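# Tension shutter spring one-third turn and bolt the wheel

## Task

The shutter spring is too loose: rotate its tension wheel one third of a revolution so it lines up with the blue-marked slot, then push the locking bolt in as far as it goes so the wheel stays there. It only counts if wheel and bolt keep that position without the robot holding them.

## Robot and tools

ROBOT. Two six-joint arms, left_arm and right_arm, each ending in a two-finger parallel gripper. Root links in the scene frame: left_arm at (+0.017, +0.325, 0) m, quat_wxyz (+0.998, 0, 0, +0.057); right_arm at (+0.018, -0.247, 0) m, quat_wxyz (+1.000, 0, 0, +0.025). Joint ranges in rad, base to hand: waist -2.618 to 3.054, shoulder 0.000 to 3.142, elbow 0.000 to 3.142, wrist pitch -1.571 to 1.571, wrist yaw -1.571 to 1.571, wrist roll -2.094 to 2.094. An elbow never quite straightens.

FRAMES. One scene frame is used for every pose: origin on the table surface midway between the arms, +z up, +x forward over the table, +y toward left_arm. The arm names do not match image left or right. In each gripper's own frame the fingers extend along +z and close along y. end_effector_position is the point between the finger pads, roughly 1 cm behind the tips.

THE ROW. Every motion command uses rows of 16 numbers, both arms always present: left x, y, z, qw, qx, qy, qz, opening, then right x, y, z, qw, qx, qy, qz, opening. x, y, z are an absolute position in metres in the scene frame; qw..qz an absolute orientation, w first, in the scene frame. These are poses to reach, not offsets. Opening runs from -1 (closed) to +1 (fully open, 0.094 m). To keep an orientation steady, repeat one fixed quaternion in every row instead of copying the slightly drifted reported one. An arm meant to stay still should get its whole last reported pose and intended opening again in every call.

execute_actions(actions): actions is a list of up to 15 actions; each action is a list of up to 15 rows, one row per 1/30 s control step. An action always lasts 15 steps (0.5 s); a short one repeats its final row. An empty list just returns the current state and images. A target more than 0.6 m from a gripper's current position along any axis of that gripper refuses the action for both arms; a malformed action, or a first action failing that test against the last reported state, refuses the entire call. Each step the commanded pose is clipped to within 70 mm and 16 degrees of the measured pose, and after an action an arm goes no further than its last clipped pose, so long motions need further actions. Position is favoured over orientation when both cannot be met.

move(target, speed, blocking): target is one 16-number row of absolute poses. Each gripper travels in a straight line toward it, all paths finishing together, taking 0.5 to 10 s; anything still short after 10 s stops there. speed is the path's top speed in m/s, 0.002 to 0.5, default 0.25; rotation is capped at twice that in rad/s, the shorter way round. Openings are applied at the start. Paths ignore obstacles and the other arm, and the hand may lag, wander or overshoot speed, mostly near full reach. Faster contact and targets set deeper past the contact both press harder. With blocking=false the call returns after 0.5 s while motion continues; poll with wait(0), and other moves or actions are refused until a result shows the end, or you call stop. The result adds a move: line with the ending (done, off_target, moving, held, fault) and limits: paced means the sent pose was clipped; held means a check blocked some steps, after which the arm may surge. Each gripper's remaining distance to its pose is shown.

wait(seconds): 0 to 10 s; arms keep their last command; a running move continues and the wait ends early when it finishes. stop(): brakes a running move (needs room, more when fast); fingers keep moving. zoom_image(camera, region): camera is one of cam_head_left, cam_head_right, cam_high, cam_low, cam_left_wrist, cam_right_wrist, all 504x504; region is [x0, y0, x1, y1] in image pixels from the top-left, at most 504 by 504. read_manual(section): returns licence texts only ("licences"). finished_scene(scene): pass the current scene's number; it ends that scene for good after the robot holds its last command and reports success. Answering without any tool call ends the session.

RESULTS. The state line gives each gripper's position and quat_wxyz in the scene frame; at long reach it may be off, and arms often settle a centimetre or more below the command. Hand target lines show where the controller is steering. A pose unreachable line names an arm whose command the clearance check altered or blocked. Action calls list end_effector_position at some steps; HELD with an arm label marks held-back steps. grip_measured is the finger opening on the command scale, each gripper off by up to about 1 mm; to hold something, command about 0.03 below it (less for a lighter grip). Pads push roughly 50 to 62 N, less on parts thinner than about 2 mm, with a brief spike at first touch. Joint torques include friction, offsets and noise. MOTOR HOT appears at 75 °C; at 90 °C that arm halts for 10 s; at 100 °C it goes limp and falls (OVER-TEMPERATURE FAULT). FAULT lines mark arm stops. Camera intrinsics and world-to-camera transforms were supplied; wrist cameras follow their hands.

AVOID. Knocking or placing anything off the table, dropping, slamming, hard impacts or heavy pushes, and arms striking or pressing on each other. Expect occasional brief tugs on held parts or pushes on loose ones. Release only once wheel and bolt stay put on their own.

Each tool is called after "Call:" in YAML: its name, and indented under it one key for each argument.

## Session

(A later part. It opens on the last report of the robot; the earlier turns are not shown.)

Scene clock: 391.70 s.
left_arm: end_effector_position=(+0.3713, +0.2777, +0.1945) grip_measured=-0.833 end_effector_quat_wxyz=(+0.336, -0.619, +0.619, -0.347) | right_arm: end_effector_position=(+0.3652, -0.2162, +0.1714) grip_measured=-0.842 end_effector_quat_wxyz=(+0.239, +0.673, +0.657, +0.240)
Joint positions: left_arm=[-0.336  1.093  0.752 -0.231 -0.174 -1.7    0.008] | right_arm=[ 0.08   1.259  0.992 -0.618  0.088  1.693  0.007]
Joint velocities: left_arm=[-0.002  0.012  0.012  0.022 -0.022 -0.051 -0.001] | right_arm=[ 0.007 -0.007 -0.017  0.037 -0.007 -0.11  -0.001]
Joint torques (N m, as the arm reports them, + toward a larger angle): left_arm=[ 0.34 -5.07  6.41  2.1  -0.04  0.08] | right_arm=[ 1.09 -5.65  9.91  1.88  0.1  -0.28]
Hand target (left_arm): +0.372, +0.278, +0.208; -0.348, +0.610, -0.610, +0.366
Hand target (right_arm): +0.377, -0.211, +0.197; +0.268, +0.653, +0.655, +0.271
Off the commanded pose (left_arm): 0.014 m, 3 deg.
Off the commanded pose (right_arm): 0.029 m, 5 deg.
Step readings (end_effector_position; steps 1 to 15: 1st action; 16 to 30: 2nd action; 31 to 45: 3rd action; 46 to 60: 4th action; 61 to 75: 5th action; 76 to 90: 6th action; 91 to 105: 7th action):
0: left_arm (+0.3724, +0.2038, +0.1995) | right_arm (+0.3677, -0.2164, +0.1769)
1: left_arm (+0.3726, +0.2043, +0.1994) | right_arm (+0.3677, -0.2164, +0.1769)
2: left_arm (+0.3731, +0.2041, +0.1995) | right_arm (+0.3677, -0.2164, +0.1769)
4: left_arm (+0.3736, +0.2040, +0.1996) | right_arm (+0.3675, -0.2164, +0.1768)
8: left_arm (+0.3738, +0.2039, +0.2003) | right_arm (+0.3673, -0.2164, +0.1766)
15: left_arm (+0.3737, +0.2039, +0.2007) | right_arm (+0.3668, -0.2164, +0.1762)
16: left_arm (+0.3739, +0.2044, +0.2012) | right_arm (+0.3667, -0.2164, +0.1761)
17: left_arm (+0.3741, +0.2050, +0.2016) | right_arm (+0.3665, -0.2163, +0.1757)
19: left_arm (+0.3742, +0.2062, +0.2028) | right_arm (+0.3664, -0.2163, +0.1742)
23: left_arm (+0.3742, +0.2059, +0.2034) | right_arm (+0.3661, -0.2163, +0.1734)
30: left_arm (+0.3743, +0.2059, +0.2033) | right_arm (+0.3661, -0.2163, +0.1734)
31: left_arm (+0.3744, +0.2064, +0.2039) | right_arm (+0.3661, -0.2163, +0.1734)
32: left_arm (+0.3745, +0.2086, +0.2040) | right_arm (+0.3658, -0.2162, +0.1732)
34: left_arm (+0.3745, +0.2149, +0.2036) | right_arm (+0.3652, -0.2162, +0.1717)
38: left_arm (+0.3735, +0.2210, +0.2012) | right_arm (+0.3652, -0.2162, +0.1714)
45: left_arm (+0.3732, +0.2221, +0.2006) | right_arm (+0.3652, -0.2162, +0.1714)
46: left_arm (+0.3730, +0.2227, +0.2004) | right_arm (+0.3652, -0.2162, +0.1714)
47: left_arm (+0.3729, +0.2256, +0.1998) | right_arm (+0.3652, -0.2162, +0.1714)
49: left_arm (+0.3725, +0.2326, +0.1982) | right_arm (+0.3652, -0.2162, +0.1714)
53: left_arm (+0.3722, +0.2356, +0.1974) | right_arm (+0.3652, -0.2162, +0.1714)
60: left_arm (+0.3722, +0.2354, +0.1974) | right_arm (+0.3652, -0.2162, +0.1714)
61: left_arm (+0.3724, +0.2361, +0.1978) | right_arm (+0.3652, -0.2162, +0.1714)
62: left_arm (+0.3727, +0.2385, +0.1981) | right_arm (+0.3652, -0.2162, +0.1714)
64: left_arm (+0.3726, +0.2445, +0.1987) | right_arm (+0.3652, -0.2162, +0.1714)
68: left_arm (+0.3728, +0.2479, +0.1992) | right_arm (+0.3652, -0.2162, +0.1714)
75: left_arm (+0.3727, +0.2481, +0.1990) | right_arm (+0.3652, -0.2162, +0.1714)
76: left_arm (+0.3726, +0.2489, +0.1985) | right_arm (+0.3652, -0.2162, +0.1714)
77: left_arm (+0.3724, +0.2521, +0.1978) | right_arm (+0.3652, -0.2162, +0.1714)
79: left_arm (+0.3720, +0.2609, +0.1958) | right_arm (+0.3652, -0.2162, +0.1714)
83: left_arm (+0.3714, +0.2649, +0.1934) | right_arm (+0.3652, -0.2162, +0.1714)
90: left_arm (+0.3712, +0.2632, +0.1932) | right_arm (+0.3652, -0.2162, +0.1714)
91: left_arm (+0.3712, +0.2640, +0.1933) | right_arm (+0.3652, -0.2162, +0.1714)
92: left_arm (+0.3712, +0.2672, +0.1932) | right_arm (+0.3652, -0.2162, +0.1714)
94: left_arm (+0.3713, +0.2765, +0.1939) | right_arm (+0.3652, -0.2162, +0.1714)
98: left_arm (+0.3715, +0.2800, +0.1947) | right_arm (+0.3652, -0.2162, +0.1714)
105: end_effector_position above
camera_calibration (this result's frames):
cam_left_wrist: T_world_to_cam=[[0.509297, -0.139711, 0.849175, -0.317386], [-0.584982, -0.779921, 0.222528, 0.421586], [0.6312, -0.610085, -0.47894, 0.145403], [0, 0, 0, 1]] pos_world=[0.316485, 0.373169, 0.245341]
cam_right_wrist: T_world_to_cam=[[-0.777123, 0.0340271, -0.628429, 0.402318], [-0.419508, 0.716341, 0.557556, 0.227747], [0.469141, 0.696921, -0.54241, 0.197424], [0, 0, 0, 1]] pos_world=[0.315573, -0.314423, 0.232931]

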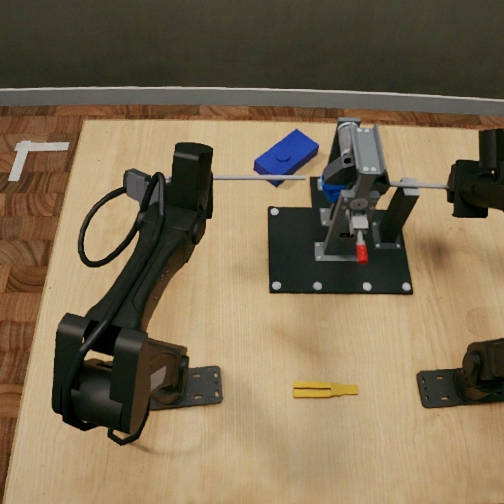

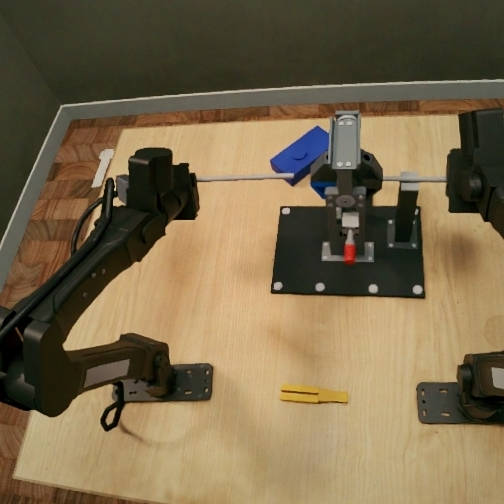

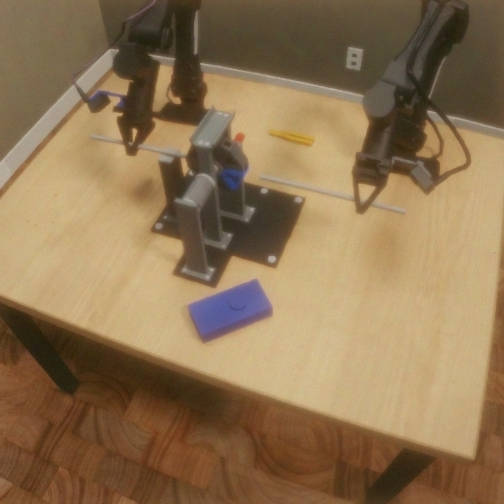

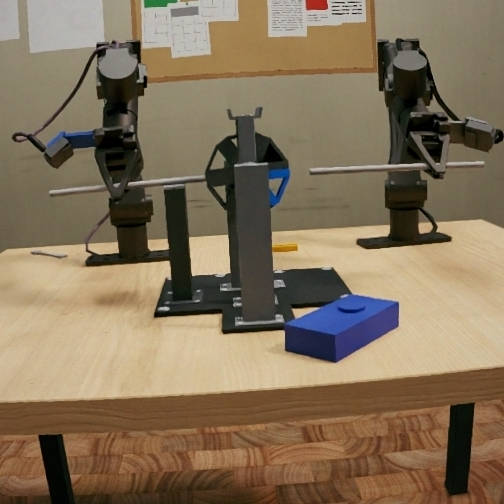

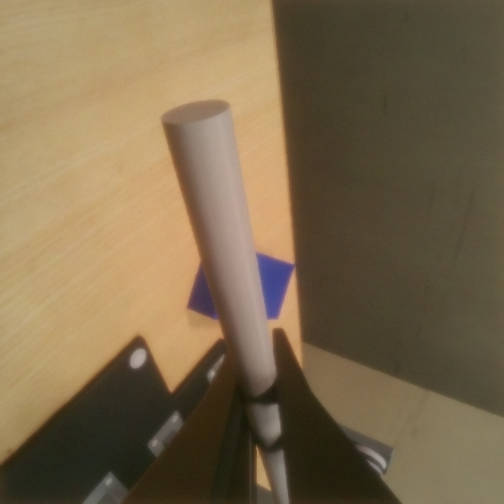

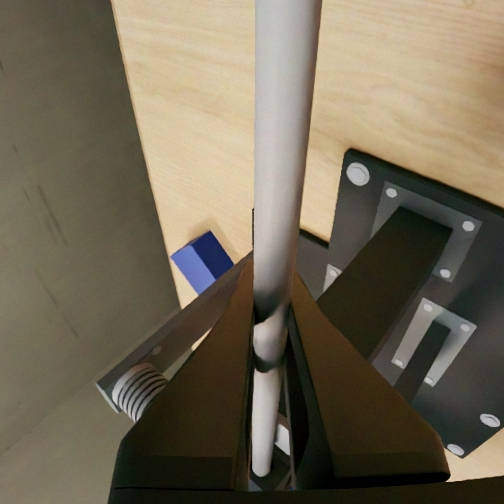

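Call:
execute_actions:
  actions:
    - [[0.372,0.291,0.195,0.303,-0.639,0.639,-0.303,-0.87,0.376,-0.2115,0.2103,0.2876,0.646,0.646,0.2876,-0.88]]
    - [[0.371,0.304,0.180,0.263,-0.657,0.657,-0.263,-0.87,0.376,-0.2102,0.2234,0.3265,0.6272,0.6485,0.282,-0.88]]
    - [[0.370,0.317,0.164,0.22,-0.672,0.672,-0.22,-0.87,0.376,-0.2078,0.2365,0.3642,0.6061,0.6509,0.2763,-0.88]]
    - [[0.369,0.330,0.148,0.177,-0.685,0.685,-0.177,-0.87,0.376,-0.2046,0.2494,0.4005,0.5827,0.6533,0.2706,-0.88]]
    - [[0.368,0.343,0.132,0.134,-0.694,0.694,-0.134,-0.87,0.376,-0.2005,0.262,0.4353,0.5572,0.6556,0.2649,-0.88]]
    - [[0.367,0.356,0.116,0.089,-0.702,0.702,-0.089,-0.87,0.376,-0.1956,0.2743,0.4685,0.5296,0.6579,0.2592,-0.88]]
    - [[0.366,0.368,0.100,0.044,-0.706,0.706,-0.044,-0.87,0.376,-0.190,0.2862,0.5,0.5,0.6601,0.2534,-0.88]]
    - [[0.365,0.380,0.084,0,-0.707,0.707,0,-0.87,0.376,-0.1835,0.2977,0.5296,0.4685,0.6624,0.2476,-0.88]]

Scene clock: 434.50 s.
left_arm: end_effector_position=(+0.3589, +0.3760, +0.0708) grip_measured=-0.833 end_effector_quat_wxyz=(-0.014, -0.709, +0.705, +0.003) | right_arm: end_effector_position=(+0.3730, -0.2019, +0.2641) grip_measured=-0.843 end_effector_quat_wxyz=(+0.502, +0.515, +0.664, +0.203)
Joint positions: left_arm=[ 0.037  1.899  1.462 -1.161  0.012 -1.425  0.008] | right_arm=[ 0.366  1.121  0.948 -0.359  0.619  1.374  0.007]
Joint velocities: left_arm=[ 0.002 -0.002 -0.017  0.051 -0.022 -0.066 -0.   ] | right_arm=[ 0.017 -0.027 -0.012 -0.007  0.022 -0.007  0.   ]
Joint torques (N m, as the arm reports them, + toward a larger angle): left_arm=[ 0.31 -9.42  8.01  0.05 -0.11  0.07] | right_arm=[ 3.06 -6.01  8.96  2.44 -0.02 -1.03]
Hand target (left_arm): +0.365, +0.380, +0.084; -0.000, +0.708, -0.706, +0.001
Hand target (right_arm): +0.374, -0.185, +0.298; +0.529, +0.472, +0.661, +0.246
Off the commanded pose (left_arm): 0.015 m, 2 deg.
Off the commanded pose (right_arm): 0.038 m, 8 deg.
Step readings (end_effector_position; steps 1 to 15: 1st action; 16 to 30: 2nd action; 31 to 45: 3rd action; 46 to 60: 4th action; 61 to 75: 5th action; 76 to 90: 6th action; 91 to 105: 7th action; 106 to 120: 8th action):
0: left_arm (+0.3713, +0.2772, +0.1945) | right_arm (+0.3652, -0.2162, +0.1714)
1: left_arm (+0.3702, +0.2782, +0.1925) | right_arm (+0.3652, -0.2162, +0.1720)
2: left_arm (+0.3697, +0.2813, +0.1902) | right_arm (+0.3647, -0.2162, +0.1718)
4: left_arm (+0.3713, +0.2891, +0.1873) | right_arm (+0.3638, -0.2160, +0.1718)
8: left_arm (+0.3681, +0.2928, +0.1812) | right_arm (+0.3637, -0.2161, +0.1719)
15: left_arm (+0.3615, +0.2921, +0.1737) | right_arm (+0.3637, -0.2162, +0.1720)
16: left_arm (+0.3609, +0.2929, +0.1720) | right_arm (+0.3635, -0.2158, +0.1727)
17: left_arm (+0.3616, +0.2956, +0.1704) | right_arm (+0.3630, -0.2160, +0.1737)
19: left_arm (+0.3659, +0.3038, +0.1682) | right_arm (+0.3628, -0.2165, +0.1779)
23: left_arm (+0.3646, +0.3069, +0.1635) | right_arm (+0.3626, -0.2167, +0.1812)
30: left_arm (+0.3597, +0.3053, +0.1592) | right_arm (+0.3627, -0.2168, +0.1814)
31: left_arm (+0.3590, +0.3059, +0.1579) | right_arm (+0.3627, -0.2164, +0.1825)
32: left_arm (+0.3599, +0.3084, +0.1565) | right_arm (+0.3626, -0.2166, +0.1844)
34: left_arm (+0.3652, +0.3160, +0.1540) | right_arm (+0.3628, -0.2167, +0.1897)
38: left_arm (+0.3641, +0.3194, +0.1487) | right_arm (+0.3633, -0.2168, +0.1938)
45: left_arm (+0.3588, +0.3179, +0.1451) | right_arm (+0.3637, -0.2169, +0.1942)
46: left_arm (+0.3579, +0.3186, +0.1438) | right_arm (+0.3637, -0.2164, +0.1952)
47: left_arm (+0.3588, +0.3208, +0.1426) | right_arm (+0.3636, -0.2165, +0.1972)
49: left_arm (+0.3647, +0.3280, +0.1396) | right_arm (+0.3638, -0.2163, +0.2028)
53: left_arm (+0.3636, +0.3317, +0.1332) | right_arm (+0.3649, -0.2161, +0.2074)
60: left_arm (+0.3580, +0.3305, +0.1304) | right_arm (+0.3655, -0.2161, +0.2082)
61: left_arm (+0.3572, +0.3312, +0.1295) | right_arm (+0.3654, -0.2155, +0.2091)
62: left_arm (+0.3580, +0.3332, +0.1285) | right_arm (+0.3654, -0.2155, +0.2111)
64: left_arm (+0.3644, +0.3399, +0.1252) | right_arm (+0.3656, -0.2148, +0.2171)
68: left_arm (+0.3636, +0.3438, +0.1182) | right_arm (+0.3667, -0.2142, +0.2216)
75: left_arm (+0.3578, +0.3431, +0.1161) | right_arm (+0.3675, -0.2140, +0.2226)
76: left_arm (+0.3569, +0.3438, +0.1154) | right_arm (+0.3674, -0.2135, +0.2237)
77: left_arm (+0.3578, +0.3457, +0.1146) | right_arm (+0.3673, -0.2132, +0.2257)
79: left_arm (+0.3651, +0.3518, +0.1109) | right_arm (+0.3675, -0.2122, +0.2313)
83: left_arm (+0.3645, +0.3556, +0.1029) | right_arm (+0.3687, -0.2112, +0.2359)
90: left_arm (+0.3582, +0.3550, +0.1015) | right_arm (+0.3696, -0.2109, +0.2372)
91: left_arm (+0.3570, +0.3557, +0.1007) | right_arm (+0.3696, -0.2102, +0.2382)
92: left_arm (+0.3580, +0.3574, +0.1001) | right_arm (+0.3693, -0.2097, +0.2403)
94: left_arm (+0.3656, +0.3625, +0.0958) | right_arm (+0.3694, -0.2083, +0.2457)
98: left_arm (+0.3649, +0.3659, +0.0870) | right_arm (+0.3705, -0.2074, +0.2489)
105: left_arm (+0.3585, +0.3651, +0.0861) | right_arm (+0.3713, -0.2073, +0.2494)
106: left_arm (+0.3574, +0.3656, +0.0857) | right_arm (+0.3712, -0.2065, +0.2505)
107: left_arm (+0.3585, +0.3671, +0.0853) | right_arm (+0.3711, -0.2059, +0.2530)
109: left_arm (+0.3662, +0.3723, +0.0804) | right_arm (+0.3713, -0.2038, +0.2590)
113: left_arm (+0.3652, +0.3768, +0.0710) | right_arm (+0.3723, -0.2023, +0.2631)
120: end_effector_position above
camera_calibration (this result's frames):
cam_left_wrist: T_world_to_cam=[[0.98964, -0.143556, -0.00203447, -0.303021], [-0.111624, -0.778268, 0.617931, 0.31999], [-0.0902911, -0.611302, -0.78623, 0.435145], [0, 0, 0, 1]] pos_world=[0.37489, 0.471543, 0.143776]
cam_right_wrist: T_world_to_cam=[[-0.489039, -0.373084, -0.788447, 0.318668], [-0.581719, 0.813038, -0.0239051, 0.402726], [0.649956, 0.446964, -0.614638, 0.13529], [0, 0, 0, 1]] pos_world=[0.302182, -0.269011, 0.344035]

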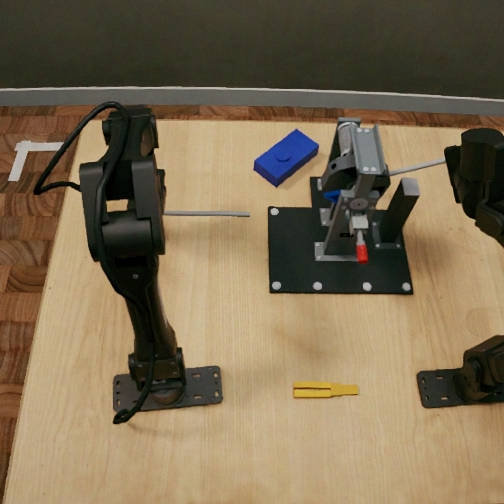

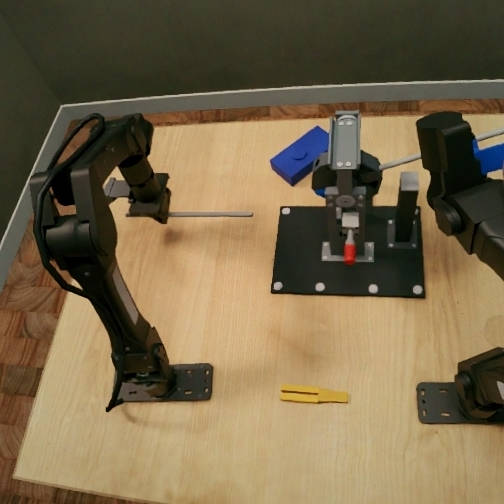

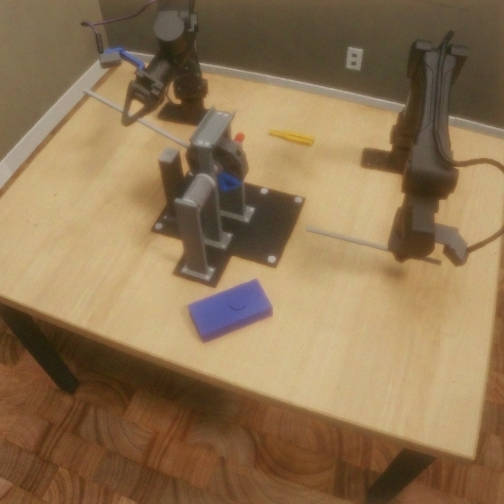

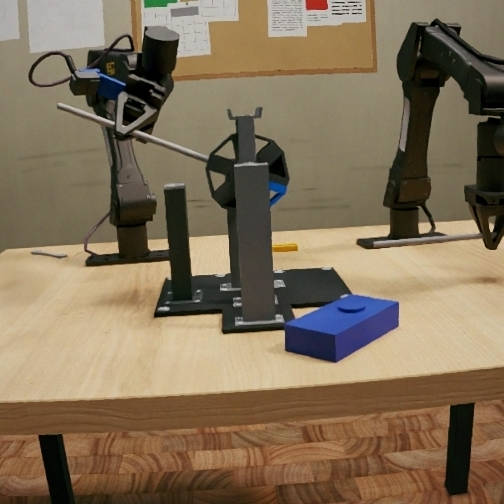

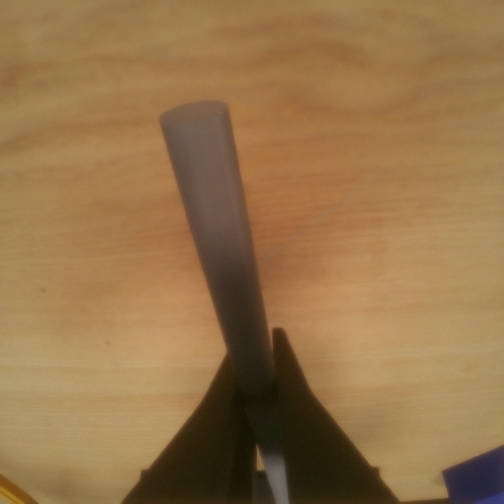

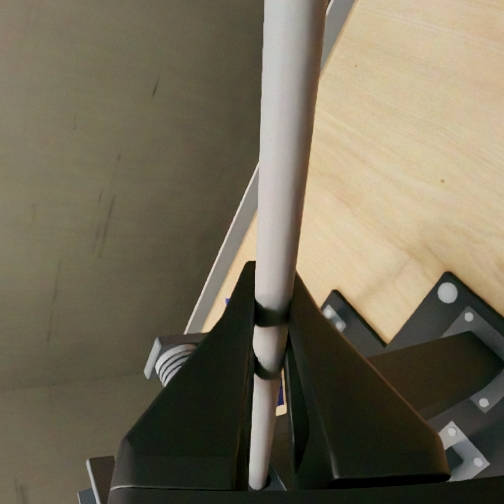

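Call:
execute_actions:
  actions:
    - [[0.365,0.380,0.074,0,-0.707,0.707,0,-0.87,0.376,-0.1767,0.3087,0.5572,0.4353,0.6645,0.2418,-0.88]]
    - [[0.365,0.380,0.064,0,-0.707,0.707,0,-0.87,0.376,-0.1685,0.3191,0.5827,0.4005,0.6665,0.236,-0.88]]
    - [[0.365,0.380,0.055,0,-0.707,0.707,0,-0.87,0.376,-0.160,0.329,0.6061,0.3642,0.6686,0.2302,-0.88]]
    - [[0.365,0.380,0.047,0,-0.707,0.707,0,-0.87,0.376,-0.1505,0.338,0.6272,0.3265,0.6706,0.2244,-0.88]]
    - [[0.365,0.380,0.040,0,-0.707,0.707,0,-0.87,0.376,-0.1405,0.3465,0.646,0.2876,0.6725,0.2185,-0.88]]
    - [[0.365,0.380,0.035,0,-0.707,0.707,0,-0.87,0.376,-0.130,0.354,0.6623,0.2476,0.6744,0.2126,-0.88]]
    - [[0.365,0.380,0.031,0,-0.707,0.707,0,-0.87,0.376,-0.119,0.361,0.6762,0.2067,0.6762,0.2067,-0.88]]
    - [[0.365,0.380,0.031,0,-0.707,0.707,0,-0.87,0.376,-0.1075,0.367,0.68,0.195,0.68,0.195,-0.88]]
    - [[0.365,0.380,0.031,0,-0.707,0.707,0,-0.87,0.376,-0.0955,0.3725,0.683,0.183,0.683,0.183,-0.88]]

Scene clock: 452.93 s.
left_arm: end_effector_position=(+0.3708, +0.3779, +0.0350) grip_measured=-0.833 end_effector_quat_wxyz=(+0.002, -0.708, +0.706, -0.009) | right_arm: end_effector_position=(+0.3767, -0.1302, +0.3518) grip_measured=-0.843 end_effector_quat_wxyz=(+0.680, +0.247, +0.675, +0.145)
Joint positions: left_arm=[ 0.037  1.942  1.374 -0.989  0.012 -1.424  0.008] | right_arm=[0.607 1.134 0.907 0.179 0.798 0.595 0.007]
Joint velocities: left_arm=[ 0.022  0.002  0.002 -0.066  0.051 -0.007  0.   ] | right_arm=[-0.022 -0.017 -0.007  0.051 -0.051 -0.037  0.001]
Joint torques (N m, as the arm reports them, + toward a larger angle): left_arm=[ 0.16 -8.99  3.8   0.36 -0.12  0.06] | right_arm=[ 3.83 -2.66 11.    1.87 -0.77 -0.92]
Hand target (left_arm): +0.365, +0.380, +0.031; +0.000, +0.707, -0.707, -0.000
Hand target (right_arm): +0.373, -0.097, +0.372; +0.684, +0.184, +0.681, +0.182
Off the commanded pose (left_arm): 0.007 m, 1 deg.
Off the commanded pose (right_arm): 0.040 m, 9 deg.
Step readings (end_effector_position; steps 1 to 15: 1st action; 16 to 30: 2nd action; 31 to 45: 3rd action; 46 to 60: 4th action; 61 to 75: 5th action; 76 to 90: 6th action; 91 to 105: 7th action; 106 to 120: 8th action; 121 to 135: 9th action):
0: left_arm (+0.3579, +0.3759, +0.0709) | right_arm (+0.3731, -0.2019, +0.2642)
1: left_arm (+0.3582, +0.3759, +0.0709) | right_arm (+0.3729, -0.2012, +0.2652)
2: left_arm (+0.3587, +0.3760, +0.0709) | right_arm (+0.3730, -0.2001, +0.2676)
4: left_arm (+0.3599, +0.3762, +0.0708) | right_arm (+0.3731, -0.1980, +0.2727)
8: left_arm (+0.3612, +0.3764, +0.0708) | right_arm (+0.3741, -0.1963, +0.2762)
15: left_arm (+0.3617, +0.3764, +0.0708) | right_arm (+0.3744, -0.1962, +0.2769)
16: left_arm (+0.3622, +0.3765, +0.0705) | right_arm (+0.3745, -0.1952, +0.2778)
17: left_arm (+0.3632, +0.3767, +0.0700) | right_arm (+0.3745, -0.1940, +0.2802)
19: left_arm (+0.3646, +0.3769, +0.0684) | right_arm (+0.3746, -0.1914, +0.2852)
23: left_arm (+0.3660, +0.3771, +0.0659) | right_arm (+0.3756, -0.1894, +0.2887)
30: left_arm (+0.3672, +0.3773, +0.0656) | right_arm (+0.3766, -0.1889, +0.2897)
31: left_arm (+0.3674, +0.3773, +0.0648) | right_arm (+0.3765, -0.1882, +0.2905)
32: left_arm (+0.3678, +0.3774, +0.0636) | right_arm (+0.3765, -0.1867, +0.2930)
34: left_arm (+0.3667, +0.3772, +0.0598) | right_arm (+0.3766, -0.1838, +0.2976)
38: left_arm (+0.3650, +0.3769, +0.0555) | right_arm (+0.3775, -0.1822, +0.3001)
45: left_arm (+0.3666, +0.3772, +0.0555) | right_arm (+0.3778, -0.1816, +0.3013)
46: left_arm (+0.3668, +0.3772, +0.0548) | right_arm (+0.3777, -0.1805, +0.3021)
47: left_arm (+0.3671, +0.3773, +0.0538) | right_arm (+0.3777, -0.1789, +0.3044)
49: left_arm (+0.3666, +0.3772, +0.0511) | right_arm (+0.3778, -0.1759, +0.3087)
53: left_arm (+0.3655, +0.3771, +0.0481) | right_arm (+0.3784, -0.1736, +0.3116)
60: left_arm (+0.3670, +0.3773, +0.0481) | right_arm (+0.3790, -0.1730, +0.3124)
61: left_arm (+0.3671, +0.3773, +0.0474) | right_arm (+0.3790, -0.1720, +0.3133)
62: left_arm (+0.3675, +0.3774, +0.0467) | right_arm (+0.3789, -0.1702, +0.3154)
64: left_arm (+0.3669, +0.3773, +0.0443) | right_arm (+0.3790, -0.1671, +0.3194)
68: left_arm (+0.3660, +0.3771, +0.0413) | right_arm (+0.3793, -0.1644, +0.3223)
75: left_arm (+0.3672, +0.3773, +0.0413) | right_arm (+0.3797, -0.1642, +0.3226)
76: left_arm (+0.3674, +0.3774, +0.0409) | right_arm (+0.3795, -0.1631, +0.3234)
77: left_arm (+0.3677, +0.3774, +0.0404) | right_arm (+0.3794, -0.1612, +0.3256)
79: left_arm (+0.3673, +0.3774, +0.0391) | right_arm (+0.3793, -0.1581, +0.3291)
83: left_arm (+0.3669, +0.3773, +0.0384) | right_arm (+0.3796, -0.1553, +0.3320)
90: left_arm (+0.3679, +0.3774, +0.0384) | right_arm (+0.3799, -0.1548, +0.3323)
91: left_arm (+0.3680, +0.3775, +0.0381) | right_arm (+0.3797, -0.1536, +0.3329)
92: left_arm (+0.3685, +0.3775, +0.0378) | right_arm (+0.3795, -0.1517, +0.3349)
94: left_arm (+0.3695, +0.3777, +0.0365) | right_arm (+0.3793, -0.1485, +0.3380)
98: left_arm (+0.3701, +0.3778, +0.0350) | right_arm (+0.3797, -0.1457, +0.3406)
105: left_arm (+0.3706, +0.3778, +0.0350) | right_arm (+0.3800, -0.1441, +0.3418)
106: left_arm (+0.3707, +0.3779, +0.0350) | right_arm (+0.3795, -0.1432, +0.3417)
107: left_arm (+0.3707, +0.3779, +0.0350) | right_arm (+0.3789, -0.1419, +0.3425)
109: left_arm (+0.3707, +0.3779, +0.0350) | right_arm (+0.3777, -0.1402, +0.3443)
113: left_arm (+0.3708, +0.3779, +0.0350) | right_arm (+0.3773, -0.1391, +0.3455)
120: left_arm (+0.3708, +0.3779, +0.0350) | right_arm (+0.3773, -0.1385, +0.3460)
121: left_arm (+0.3708, +0.3779, +0.0350) | right_arm (+0.3771, -0.1376, +0.3463)
122: left_arm (+0.3708, +0.3779, +0.0350) | right_arm (+0.3769, -0.1355, +0.3477)
124: left_arm (+0.3708, +0.3779, +0.0350) | right_arm (+0.3768, -0.1316, +0.3507)
128: left_arm (+0.3708, +0.3779, +0.0350) | right_arm (+0.3767, -0.1304, +0.3517)
135: end_effector_position above
camera_calibration (this result's frames):
cam_left_wrist: T_world_to_cam=[[0.988688, -0.145554, 0.0361942, -0.314761], [-0.137375, -0.78193, 0.608041, 0.35621], [-0.0602017, -0.606135, -0.79308, 0.396263], [0, 0, 0, 1]] pos_world=[0.38399, 0.472905, 0.10907]
cam_right_wrist: T_world_to_cam=[[-0.147343, -0.827918, -0.541149, 0.141505], [-0.657622, 0.490674, -0.571639, 0.527985], [0.738798, 0.271644, -0.616755, 0.0991983], [0, 0, 0, 1]] pos_world=[0.294777, -0.16886, 0.439573]

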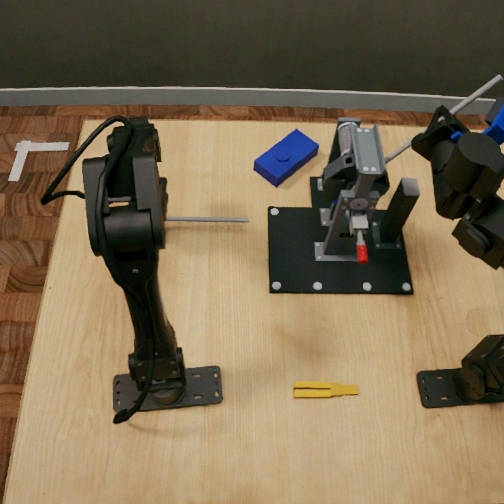

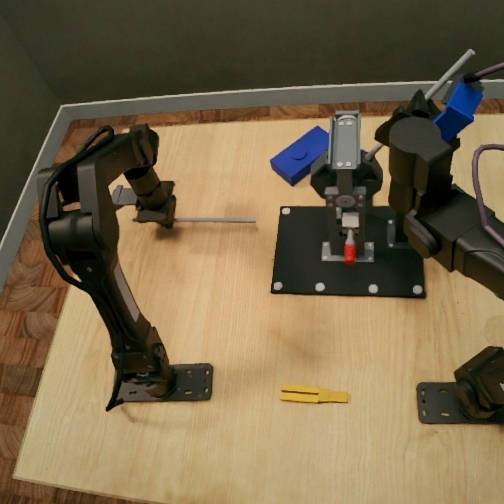

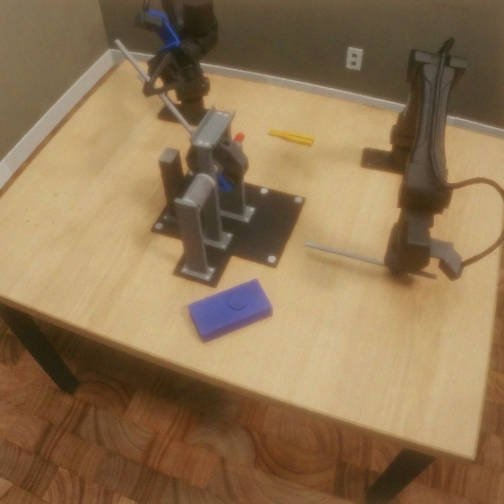

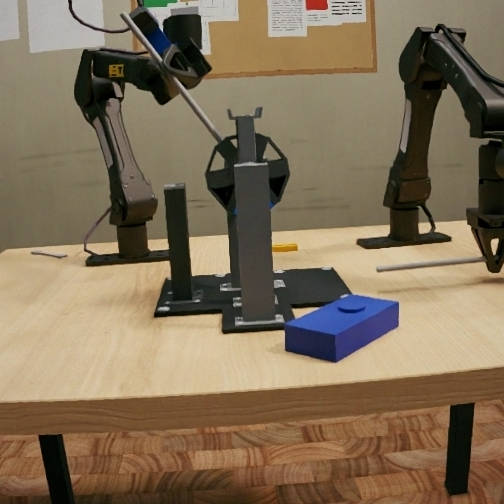

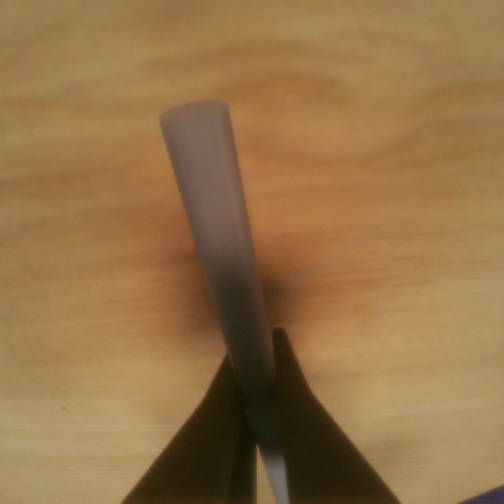

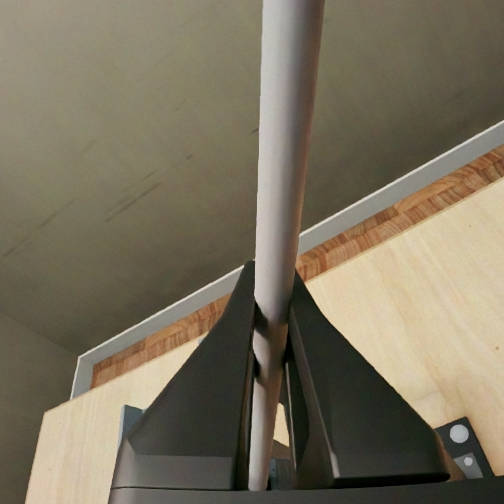

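Call:
execute_actions:
  actions:
    - [[0.366,0.380,0.024,0,-0.707,0.707,0,-0.87,0.376,-0.0835,0.377,0.686,0.171,0.686,0.171,-0.88]]
    - [[0.366,0.380,0.018,0,-0.707,0.707,0,-0.87,0.376,-0.071,0.381,0.689,0.159,0.689,0.159,-0.88]]
    - [[0.366,0.380,0.013,0,-0.707,0.707,0,-0.87,0.376,-0.071,0.381,0.689,0.159,0.689,0.159,-0.88]]
    - [[0.366,0.380,0.009,0,-0.707,0.707,0,-0.87,0.376,-0.071,0.381,0.689,0.159,0.689,0.159,-0.88]]

Call:
zoom_image:
  camera: "cam_low"
  region: [340, 200, 504, 320]

Scene clock: 461.33 s.
left_arm: end_effector_position=(+0.3716, +0.3781, +0.0173) grip_measured=-0.833 end_effector_quat_wxyz=(+0.002, -0.708, +0.706, -0.009) | right_arm: end_effector_position=(+0.3760, -0.1123, +0.3628) grip_measured=-0.843 end_effector_quat_wxyz=(+0.690, +0.222, +0.680, +0.104)
Joint positions: left_arm=[ 0.037  1.969  1.337 -0.926  0.011 -1.423  0.008] | right_arm=[0.679 1.193 0.977 0.176 0.895 0.496 0.007]
Joint velocities: left_arm=[ 0.012 -0.002 -0.012 -0.007 -0.007  0.022 -0.001] | right_arm=[-0.002  0.007 -0.002 -0.066  0.037 -0.051 -0.001]
Joint torques (N m, as the arm reports them, + toward a larger angle): left_arm=[ 0.16 -8.42  3.22  0.5  -0.13  0.04] | right_arm=[ 4.16 -2.79 11.06  1.76 -0.92 -0.55]
Hand target (left_arm): +0.366, +0.380, +0.009; +0.000, +0.707, -0.707, -0.000
Hand target (right_arm): +0.372, -0.073, +0.380; +0.690, +0.160, +0.688, +0.158
Off the commanded pose (left_arm): 0.010 m, 1 deg.
Off the commanded pose (right_arm): 0.045 m, 10 deg.
Step readings (end_effector_position; steps 1 to 15: 1st action; 16 to 30: 2nd action; 31 to 45: 3rd action; 46 to 60: 4th action):
0: left_arm (+0.3708, +0.3779, +0.0350) | right_arm (+0.3767, -0.1302, +0.3518)
1: left_arm (+0.3709, +0.3779, +0.0342) | right_arm (+0.3764, -0.1293, +0.3524)
2: left_arm (+0.3709, +0.3779, +0.0331) | right_arm (+0.3763, -0.1269, +0.3538)
4: left_arm (+0.3695, +0.3777, +0.0296) | right_arm (+0.3764, -0.1229, +0.3566)
8: left_arm (+0.3668, +0.3773, +0.0247) | right_arm (+0.3764, -0.1215, +0.3575)
15: left_arm (+0.3678, +0.3774, +0.0244) | right_arm (+0.3763, -0.1213, +0.3577)
16: left_arm (+0.3681, +0.3775, +0.0241) | right_arm (+0.3761, -0.1204, +0.3580)
17: left_arm (+0.3685, +0.3775, +0.0235) | right_arm (+0.3760, -0.1180, +0.3593)
19: left_arm (+0.3684, +0.3775, +0.0223) | right_arm (+0.3760, -0.1139, +0.3619)
23: left_arm (+0.3682, +0.3775, +0.0216) | right_arm (+0.3760, -0.1125, +0.3628)
30: left_arm (+0.3692, +0.3776, +0.0216) | right_arm (+0.3760, -0.1123, +0.3627)
31: left_arm (+0.3694, +0.3777, +0.0213) | right_arm (+0.3760, -0.1123, +0.3627)
32: left_arm (+0.3700, +0.3778, +0.0208) | right_arm (+0.3760, -0.1123, +0.3627)
34: left_arm (+0.3711, +0.3779, +0.0192) | right_arm (+0.3760, -0.1123, +0.3628)
38: left_arm (+0.3719, +0.3781, +0.0179) | right_arm (+0.3760, -0.1123, +0.3628)
45: left_arm (+0.3719, +0.3781, +0.0179) | right_arm (+0.3760, -0.1123, +0.3628)
46: left_arm (+0.3717, +0.3781, +0.0175) | right_arm (+0.3760, -0.1123, +0.3628)
47: left_arm (+0.3716, +0.3781, +0.0173) | right_arm (+0.3760, -0.1123, +0.3628)
49: left_arm (+0.3716, +0.3781, +0.0173) | right_arm (+0.3760, -0.1123, +0.3628)
53: left_arm (+0.3716, +0.3781, +0.0173) | right_arm (+0.3760, -0.1123, +0.3628)
60: end_effector_position above
camera_calibration (this result's frames):
cam_left_wrist: T_world_to_cam=[[0.988635, -0.14594, 0.0360855, -0.314772], [-0.137637, -0.782111, 0.607749, 0.367406], [-0.0604722, -0.605809, -0.793309, 0.382391], [0, 0, 0, 1]] pos_world=[0.384887, 0.473071, 0.0914222]
cam_right_wrist: T_world_to_cam=[[-0.169046, -0.872365, -0.458697, 0.135411], [-0.651098, 0.44823, -0.612505, 0.532642], [0.739929, 0.195115, -0.643766, 0.102443], [0, 0, 0, 1]] pos_world=[0.293892, -0.140606, 0.454308]

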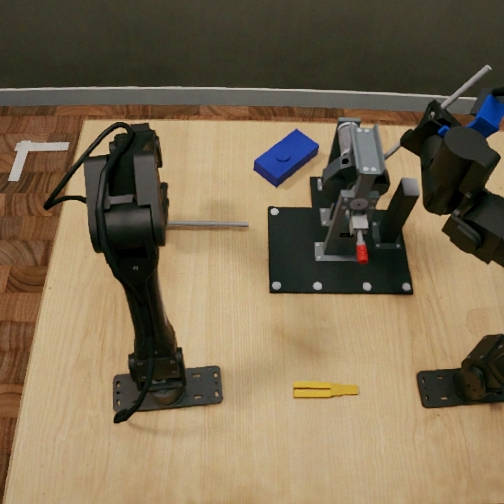

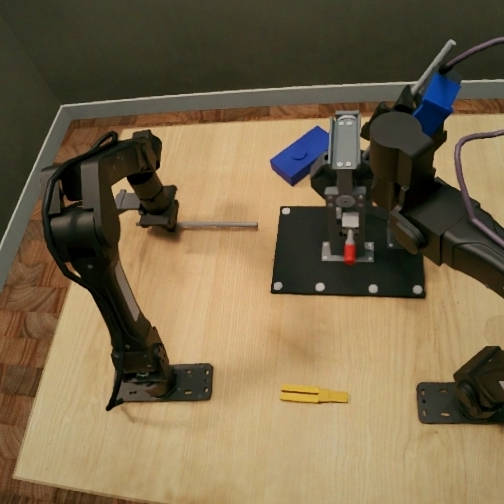

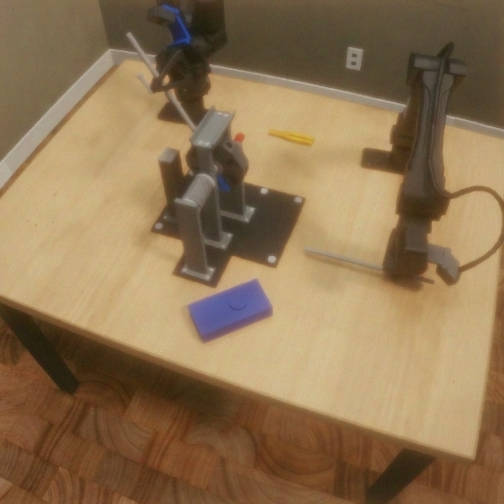

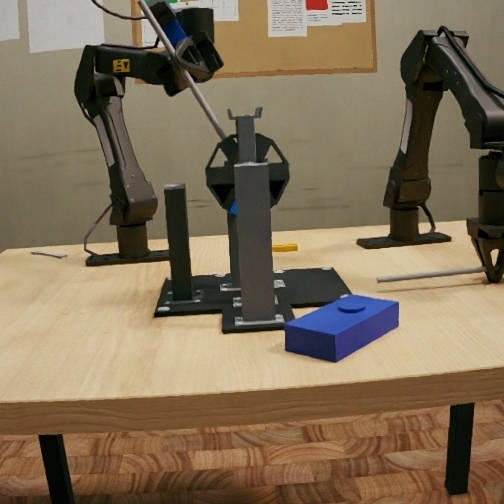

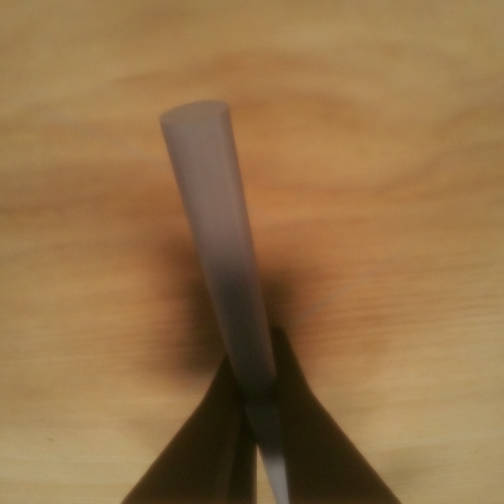

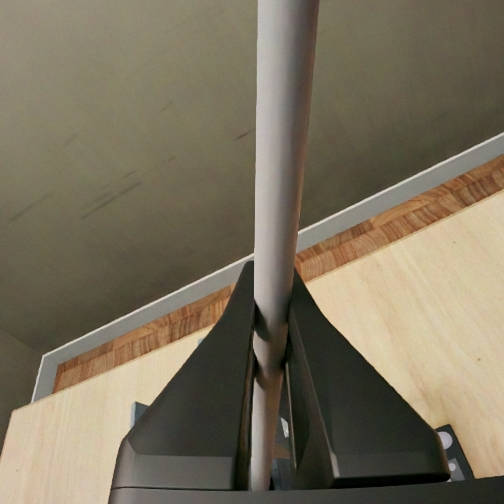

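Region (340, 200, 504, 320) of cam_low's 504x504 image, scaled by 3.073, with more detail than that image has; it fills the top 369 rows of this view, and the rest is white.

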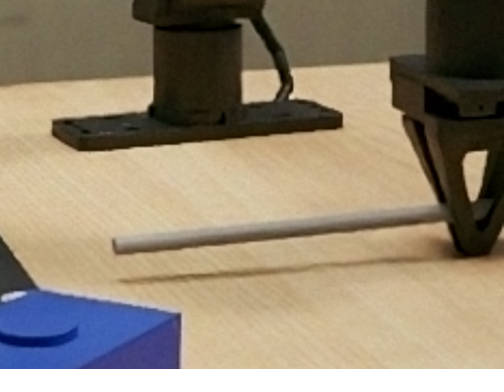

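Call:
execute_actions:
  actions:
    - [[0.366,0.380,0.009,0.018,-0.707,0.707,0.018,-0.87,0.376,-0.071,0.381,0.689,0.159,0.689,0.159,-0.88]]
    - [[0.366,0.380,0.009,0.034,-0.706,0.706,0.034,-0.87,0.376,-0.071,0.381,0.689,0.159,0.689,0.159,-0.88]]
    - [[0.366,0.380,0.009,0.034,-0.706,0.706,0.034,-0.835,0.376,-0.071,0.381,0.689,0.159,0.689,0.159,-0.88]]
    - [[0.366,0.380,0.009,0.034,-0.706,0.706,0.034,-0.82,0.376,-0.071,0.381,0.689,0.159,0.689,0.159,-0.88]]
    - [[0.366,0.380,0.012,0.034,-0.706,0.706,0.034,-0.6,0.376,-0.071,0.381,0.689,0.159,0.689,0.159,-0.88]]

Call:
zoom_image:
  camera: "cam_low"
  region: [180, 90, 504, 320]

Scene clock: 471.67 s.
left_arm: end_effector_position=(+0.3703, +0.3778, +0.0177) grip_measured=-0.602 end_effector_quat_wxyz=(+0.027, -0.706, +0.707, +0.023) | right_arm: end_effector_position=(+0.3760, -0.1123, +0.3628) grip_measured=-0.843 end_effector_quat_wxyz=(+0.690, +0.222, +0.680, +0.104)
Joint positions: left_arm=[-0.003  1.963  1.328 -0.922 -0.069 -1.459  0.019] | right_arm=[0.679 1.193 0.977 0.176 0.895 0.496 0.007]
Joint velocities: left_arm=[ 0.007 -0.002 -0.012  0.007 -0.095 -0.022  0.001] | right_arm=[ 0.007  0.002 -0.012  0.051 -0.007  0.022  0.001]
Joint torques (N m, as the arm reports them, + toward a larger angle): left_arm=[-0.37 -8.93  3.13  0.52 -0.34 -0.06] | right_arm=[ 4.2  -2.74 11.02  1.76 -0.92 -0.56]
Hand target (left_arm): +0.366, +0.380, +0.012; -0.033, +0.706, -0.706, -0.034
Hand target (right_arm): +0.372, -0.073, +0.380; +0.690, +0.160, +0.688, +0.158
Off the commanded pose (left_arm): 0.007 m, 2 deg.
Off the commanded pose (right_arm): 0.045 m, 10 deg.
Step readings (end_effector_position; steps 1 to 15: 1st action; 16 to 30: 2nd action; 31 to 45: 3rd action; 46 to 60: 4th action; 61 to 75: 5th action):
0: left_arm (+0.3716, +0.3781, +0.0173) | right_arm (+0.3760, -0.1123, +0.3628)
1: left_arm (+0.3717, +0.3780, +0.0173) | right_arm (+0.3760, -0.1123, +0.3628)
2: left_arm (+0.3717, +0.3780, +0.0173) | right_arm (+0.3760, -0.1123, +0.3628)
4: left_arm (+0.3718, +0.3778, +0.0173) | right_arm (+0.3760, -0.1123, +0.3628)
8: left_arm (+0.3718, +0.3779, +0.0173) | right_arm (+0.3760, -0.1123, +0.3628)
15: left_arm (+0.3718, +0.3778, +0.0173) | right_arm (+0.3760, -0.1123, +0.3628)
16: left_arm (+0.3716, +0.3775, +0.0172) | right_arm (+0.3760, -0.1123, +0.3628)
17: left_arm (+0.3716, +0.3775, +0.0172) | right_arm (+0.3760, -0.1123, +0.3628)
19: left_arm (+0.3715, +0.3774, +0.0172) | right_arm (+0.3760, -0.1123, +0.3628)
23: left_arm (+0.3716, +0.3775, +0.0174) | right_arm (+0.3760, -0.1123, +0.3628)
30: left_arm (+0.3715, +0.3775, +0.0173) | right_arm (+0.3760, -0.1123, +0.3628)
31: left_arm (+0.3715, +0.3775, +0.0173) | right_arm (+0.3760, -0.1123, +0.3628)
32: left_arm (+0.3715, +0.3775, +0.0173) | right_arm (+0.3760, -0.1123, +0.3628)
34: left_arm (+0.3715, +0.3775, +0.0173) | right_arm (+0.3760, -0.1123, +0.3628)
38: left_arm (+0.3715, +0.3775, +0.0173) | right_arm (+0.3760, -0.1123, +0.3628)
45: left_arm (+0.3715, +0.3775, +0.0173) | right_arm (+0.3760, -0.1123, +0.3628)
46: left_arm (+0.3715, +0.3775, +0.0173) | right_arm (+0.3760, -0.1123, +0.3628)
47: left_arm (+0.3714, +0.3775, +0.0173) | right_arm (+0.3760, -0.1123, +0.3628)
49: left_arm (+0.3714, +0.3775, +0.0173) | right_arm (+0.3760, -0.1123, +0.3628)
53: left_arm (+0.3714, +0.3775, +0.0173) | right_arm (+0.3760, -0.1123, +0.3628)
60: left_arm (+0.3714, +0.3775, +0.0173) | right_arm (+0.3760, -0.1123, +0.3628)
61: left_arm (+0.3710, +0.3776, +0.0177) | right_arm (+0.3760, -0.1123, +0.3628)
62: left_arm (+0.3706, +0.3777, +0.0177) | right_arm (+0.3760, -0.1123, +0.3628)
64: left_arm (+0.3704, +0.3779, +0.0177) | right_arm (+0.3760, -0.1123, +0.3628)
68: left_arm (+0.3703, +0.3778, +0.0177) | right_arm (+0.3760, -0.1123, +0.3628)
75: end_effector_position above
camera_calibration (this result's frames):
cam_left_wrist: T_world_to_cam=[[0.9884, -0.151063, 0.0156911, -0.31116], [-0.135156, -0.827759, 0.544561, 0.384239], [-0.0692744, -0.540365, -0.838574, 0.361837], [0, 0, 0, 1]] pos_world=[0.384549, 0.466577, 0.0990679]
cam_right_wrist: T_world_to_cam=[[-0.169046, -0.872365, -0.458697, 0.135411], [-0.651098, 0.44823, -0.612505, 0.532642], [0.739929, 0.195115, -0.643766, 0.102443], [0, 0, 0, 1]] pos_world=[0.293892, -0.140606, 0.454308]

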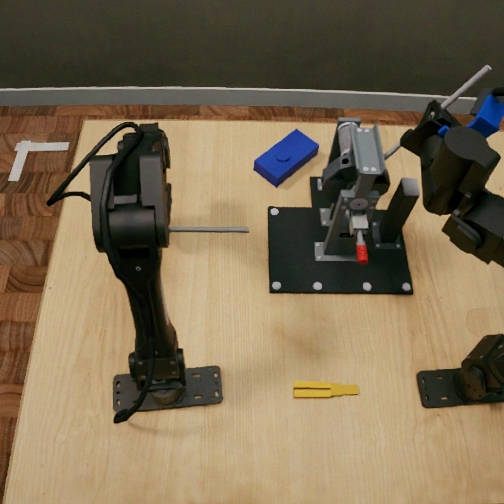

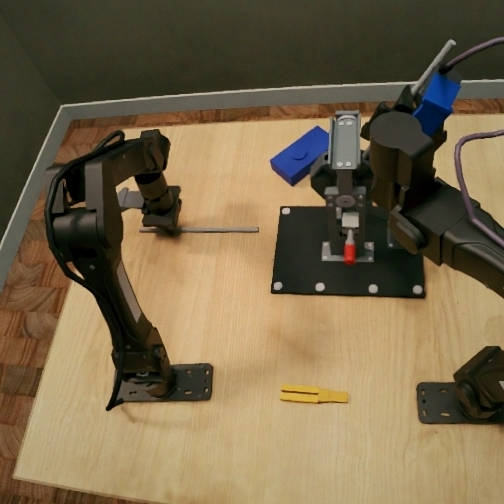

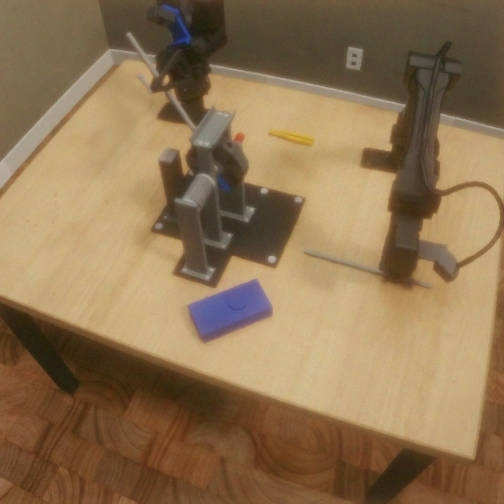

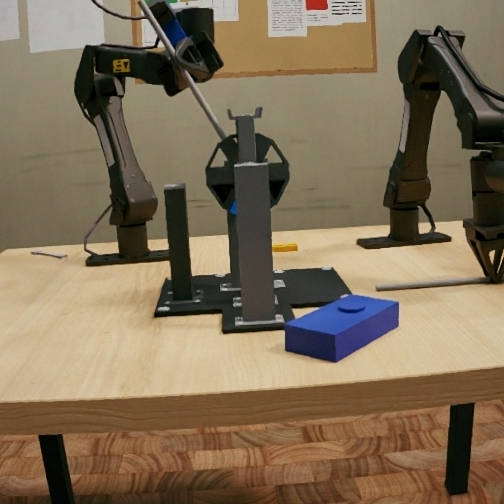

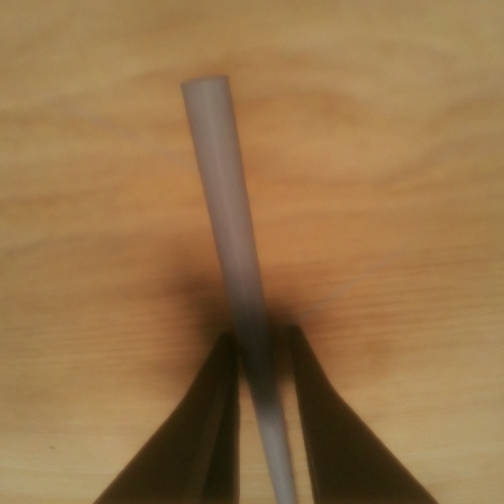

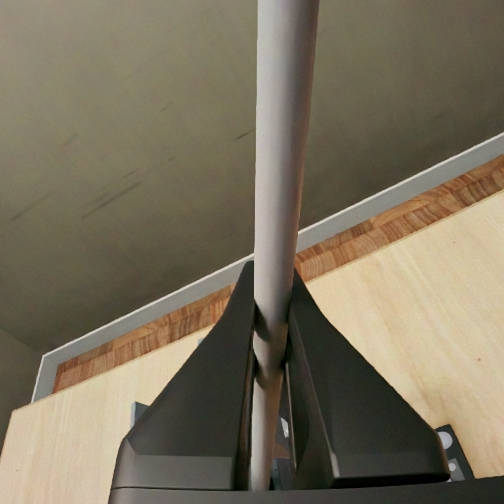

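Region (180, 90, 504, 320) of cam_low's 504x504 image, scaled by 1.556, with more detail than that image has; it fills the top 358 rows of this view, and the rest is white.

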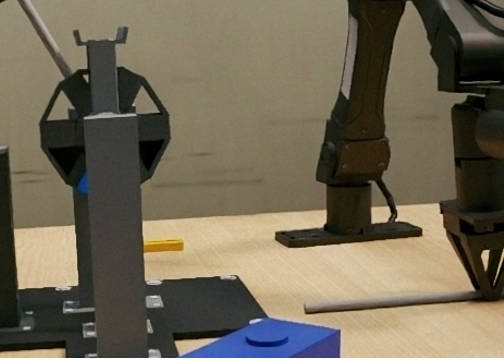

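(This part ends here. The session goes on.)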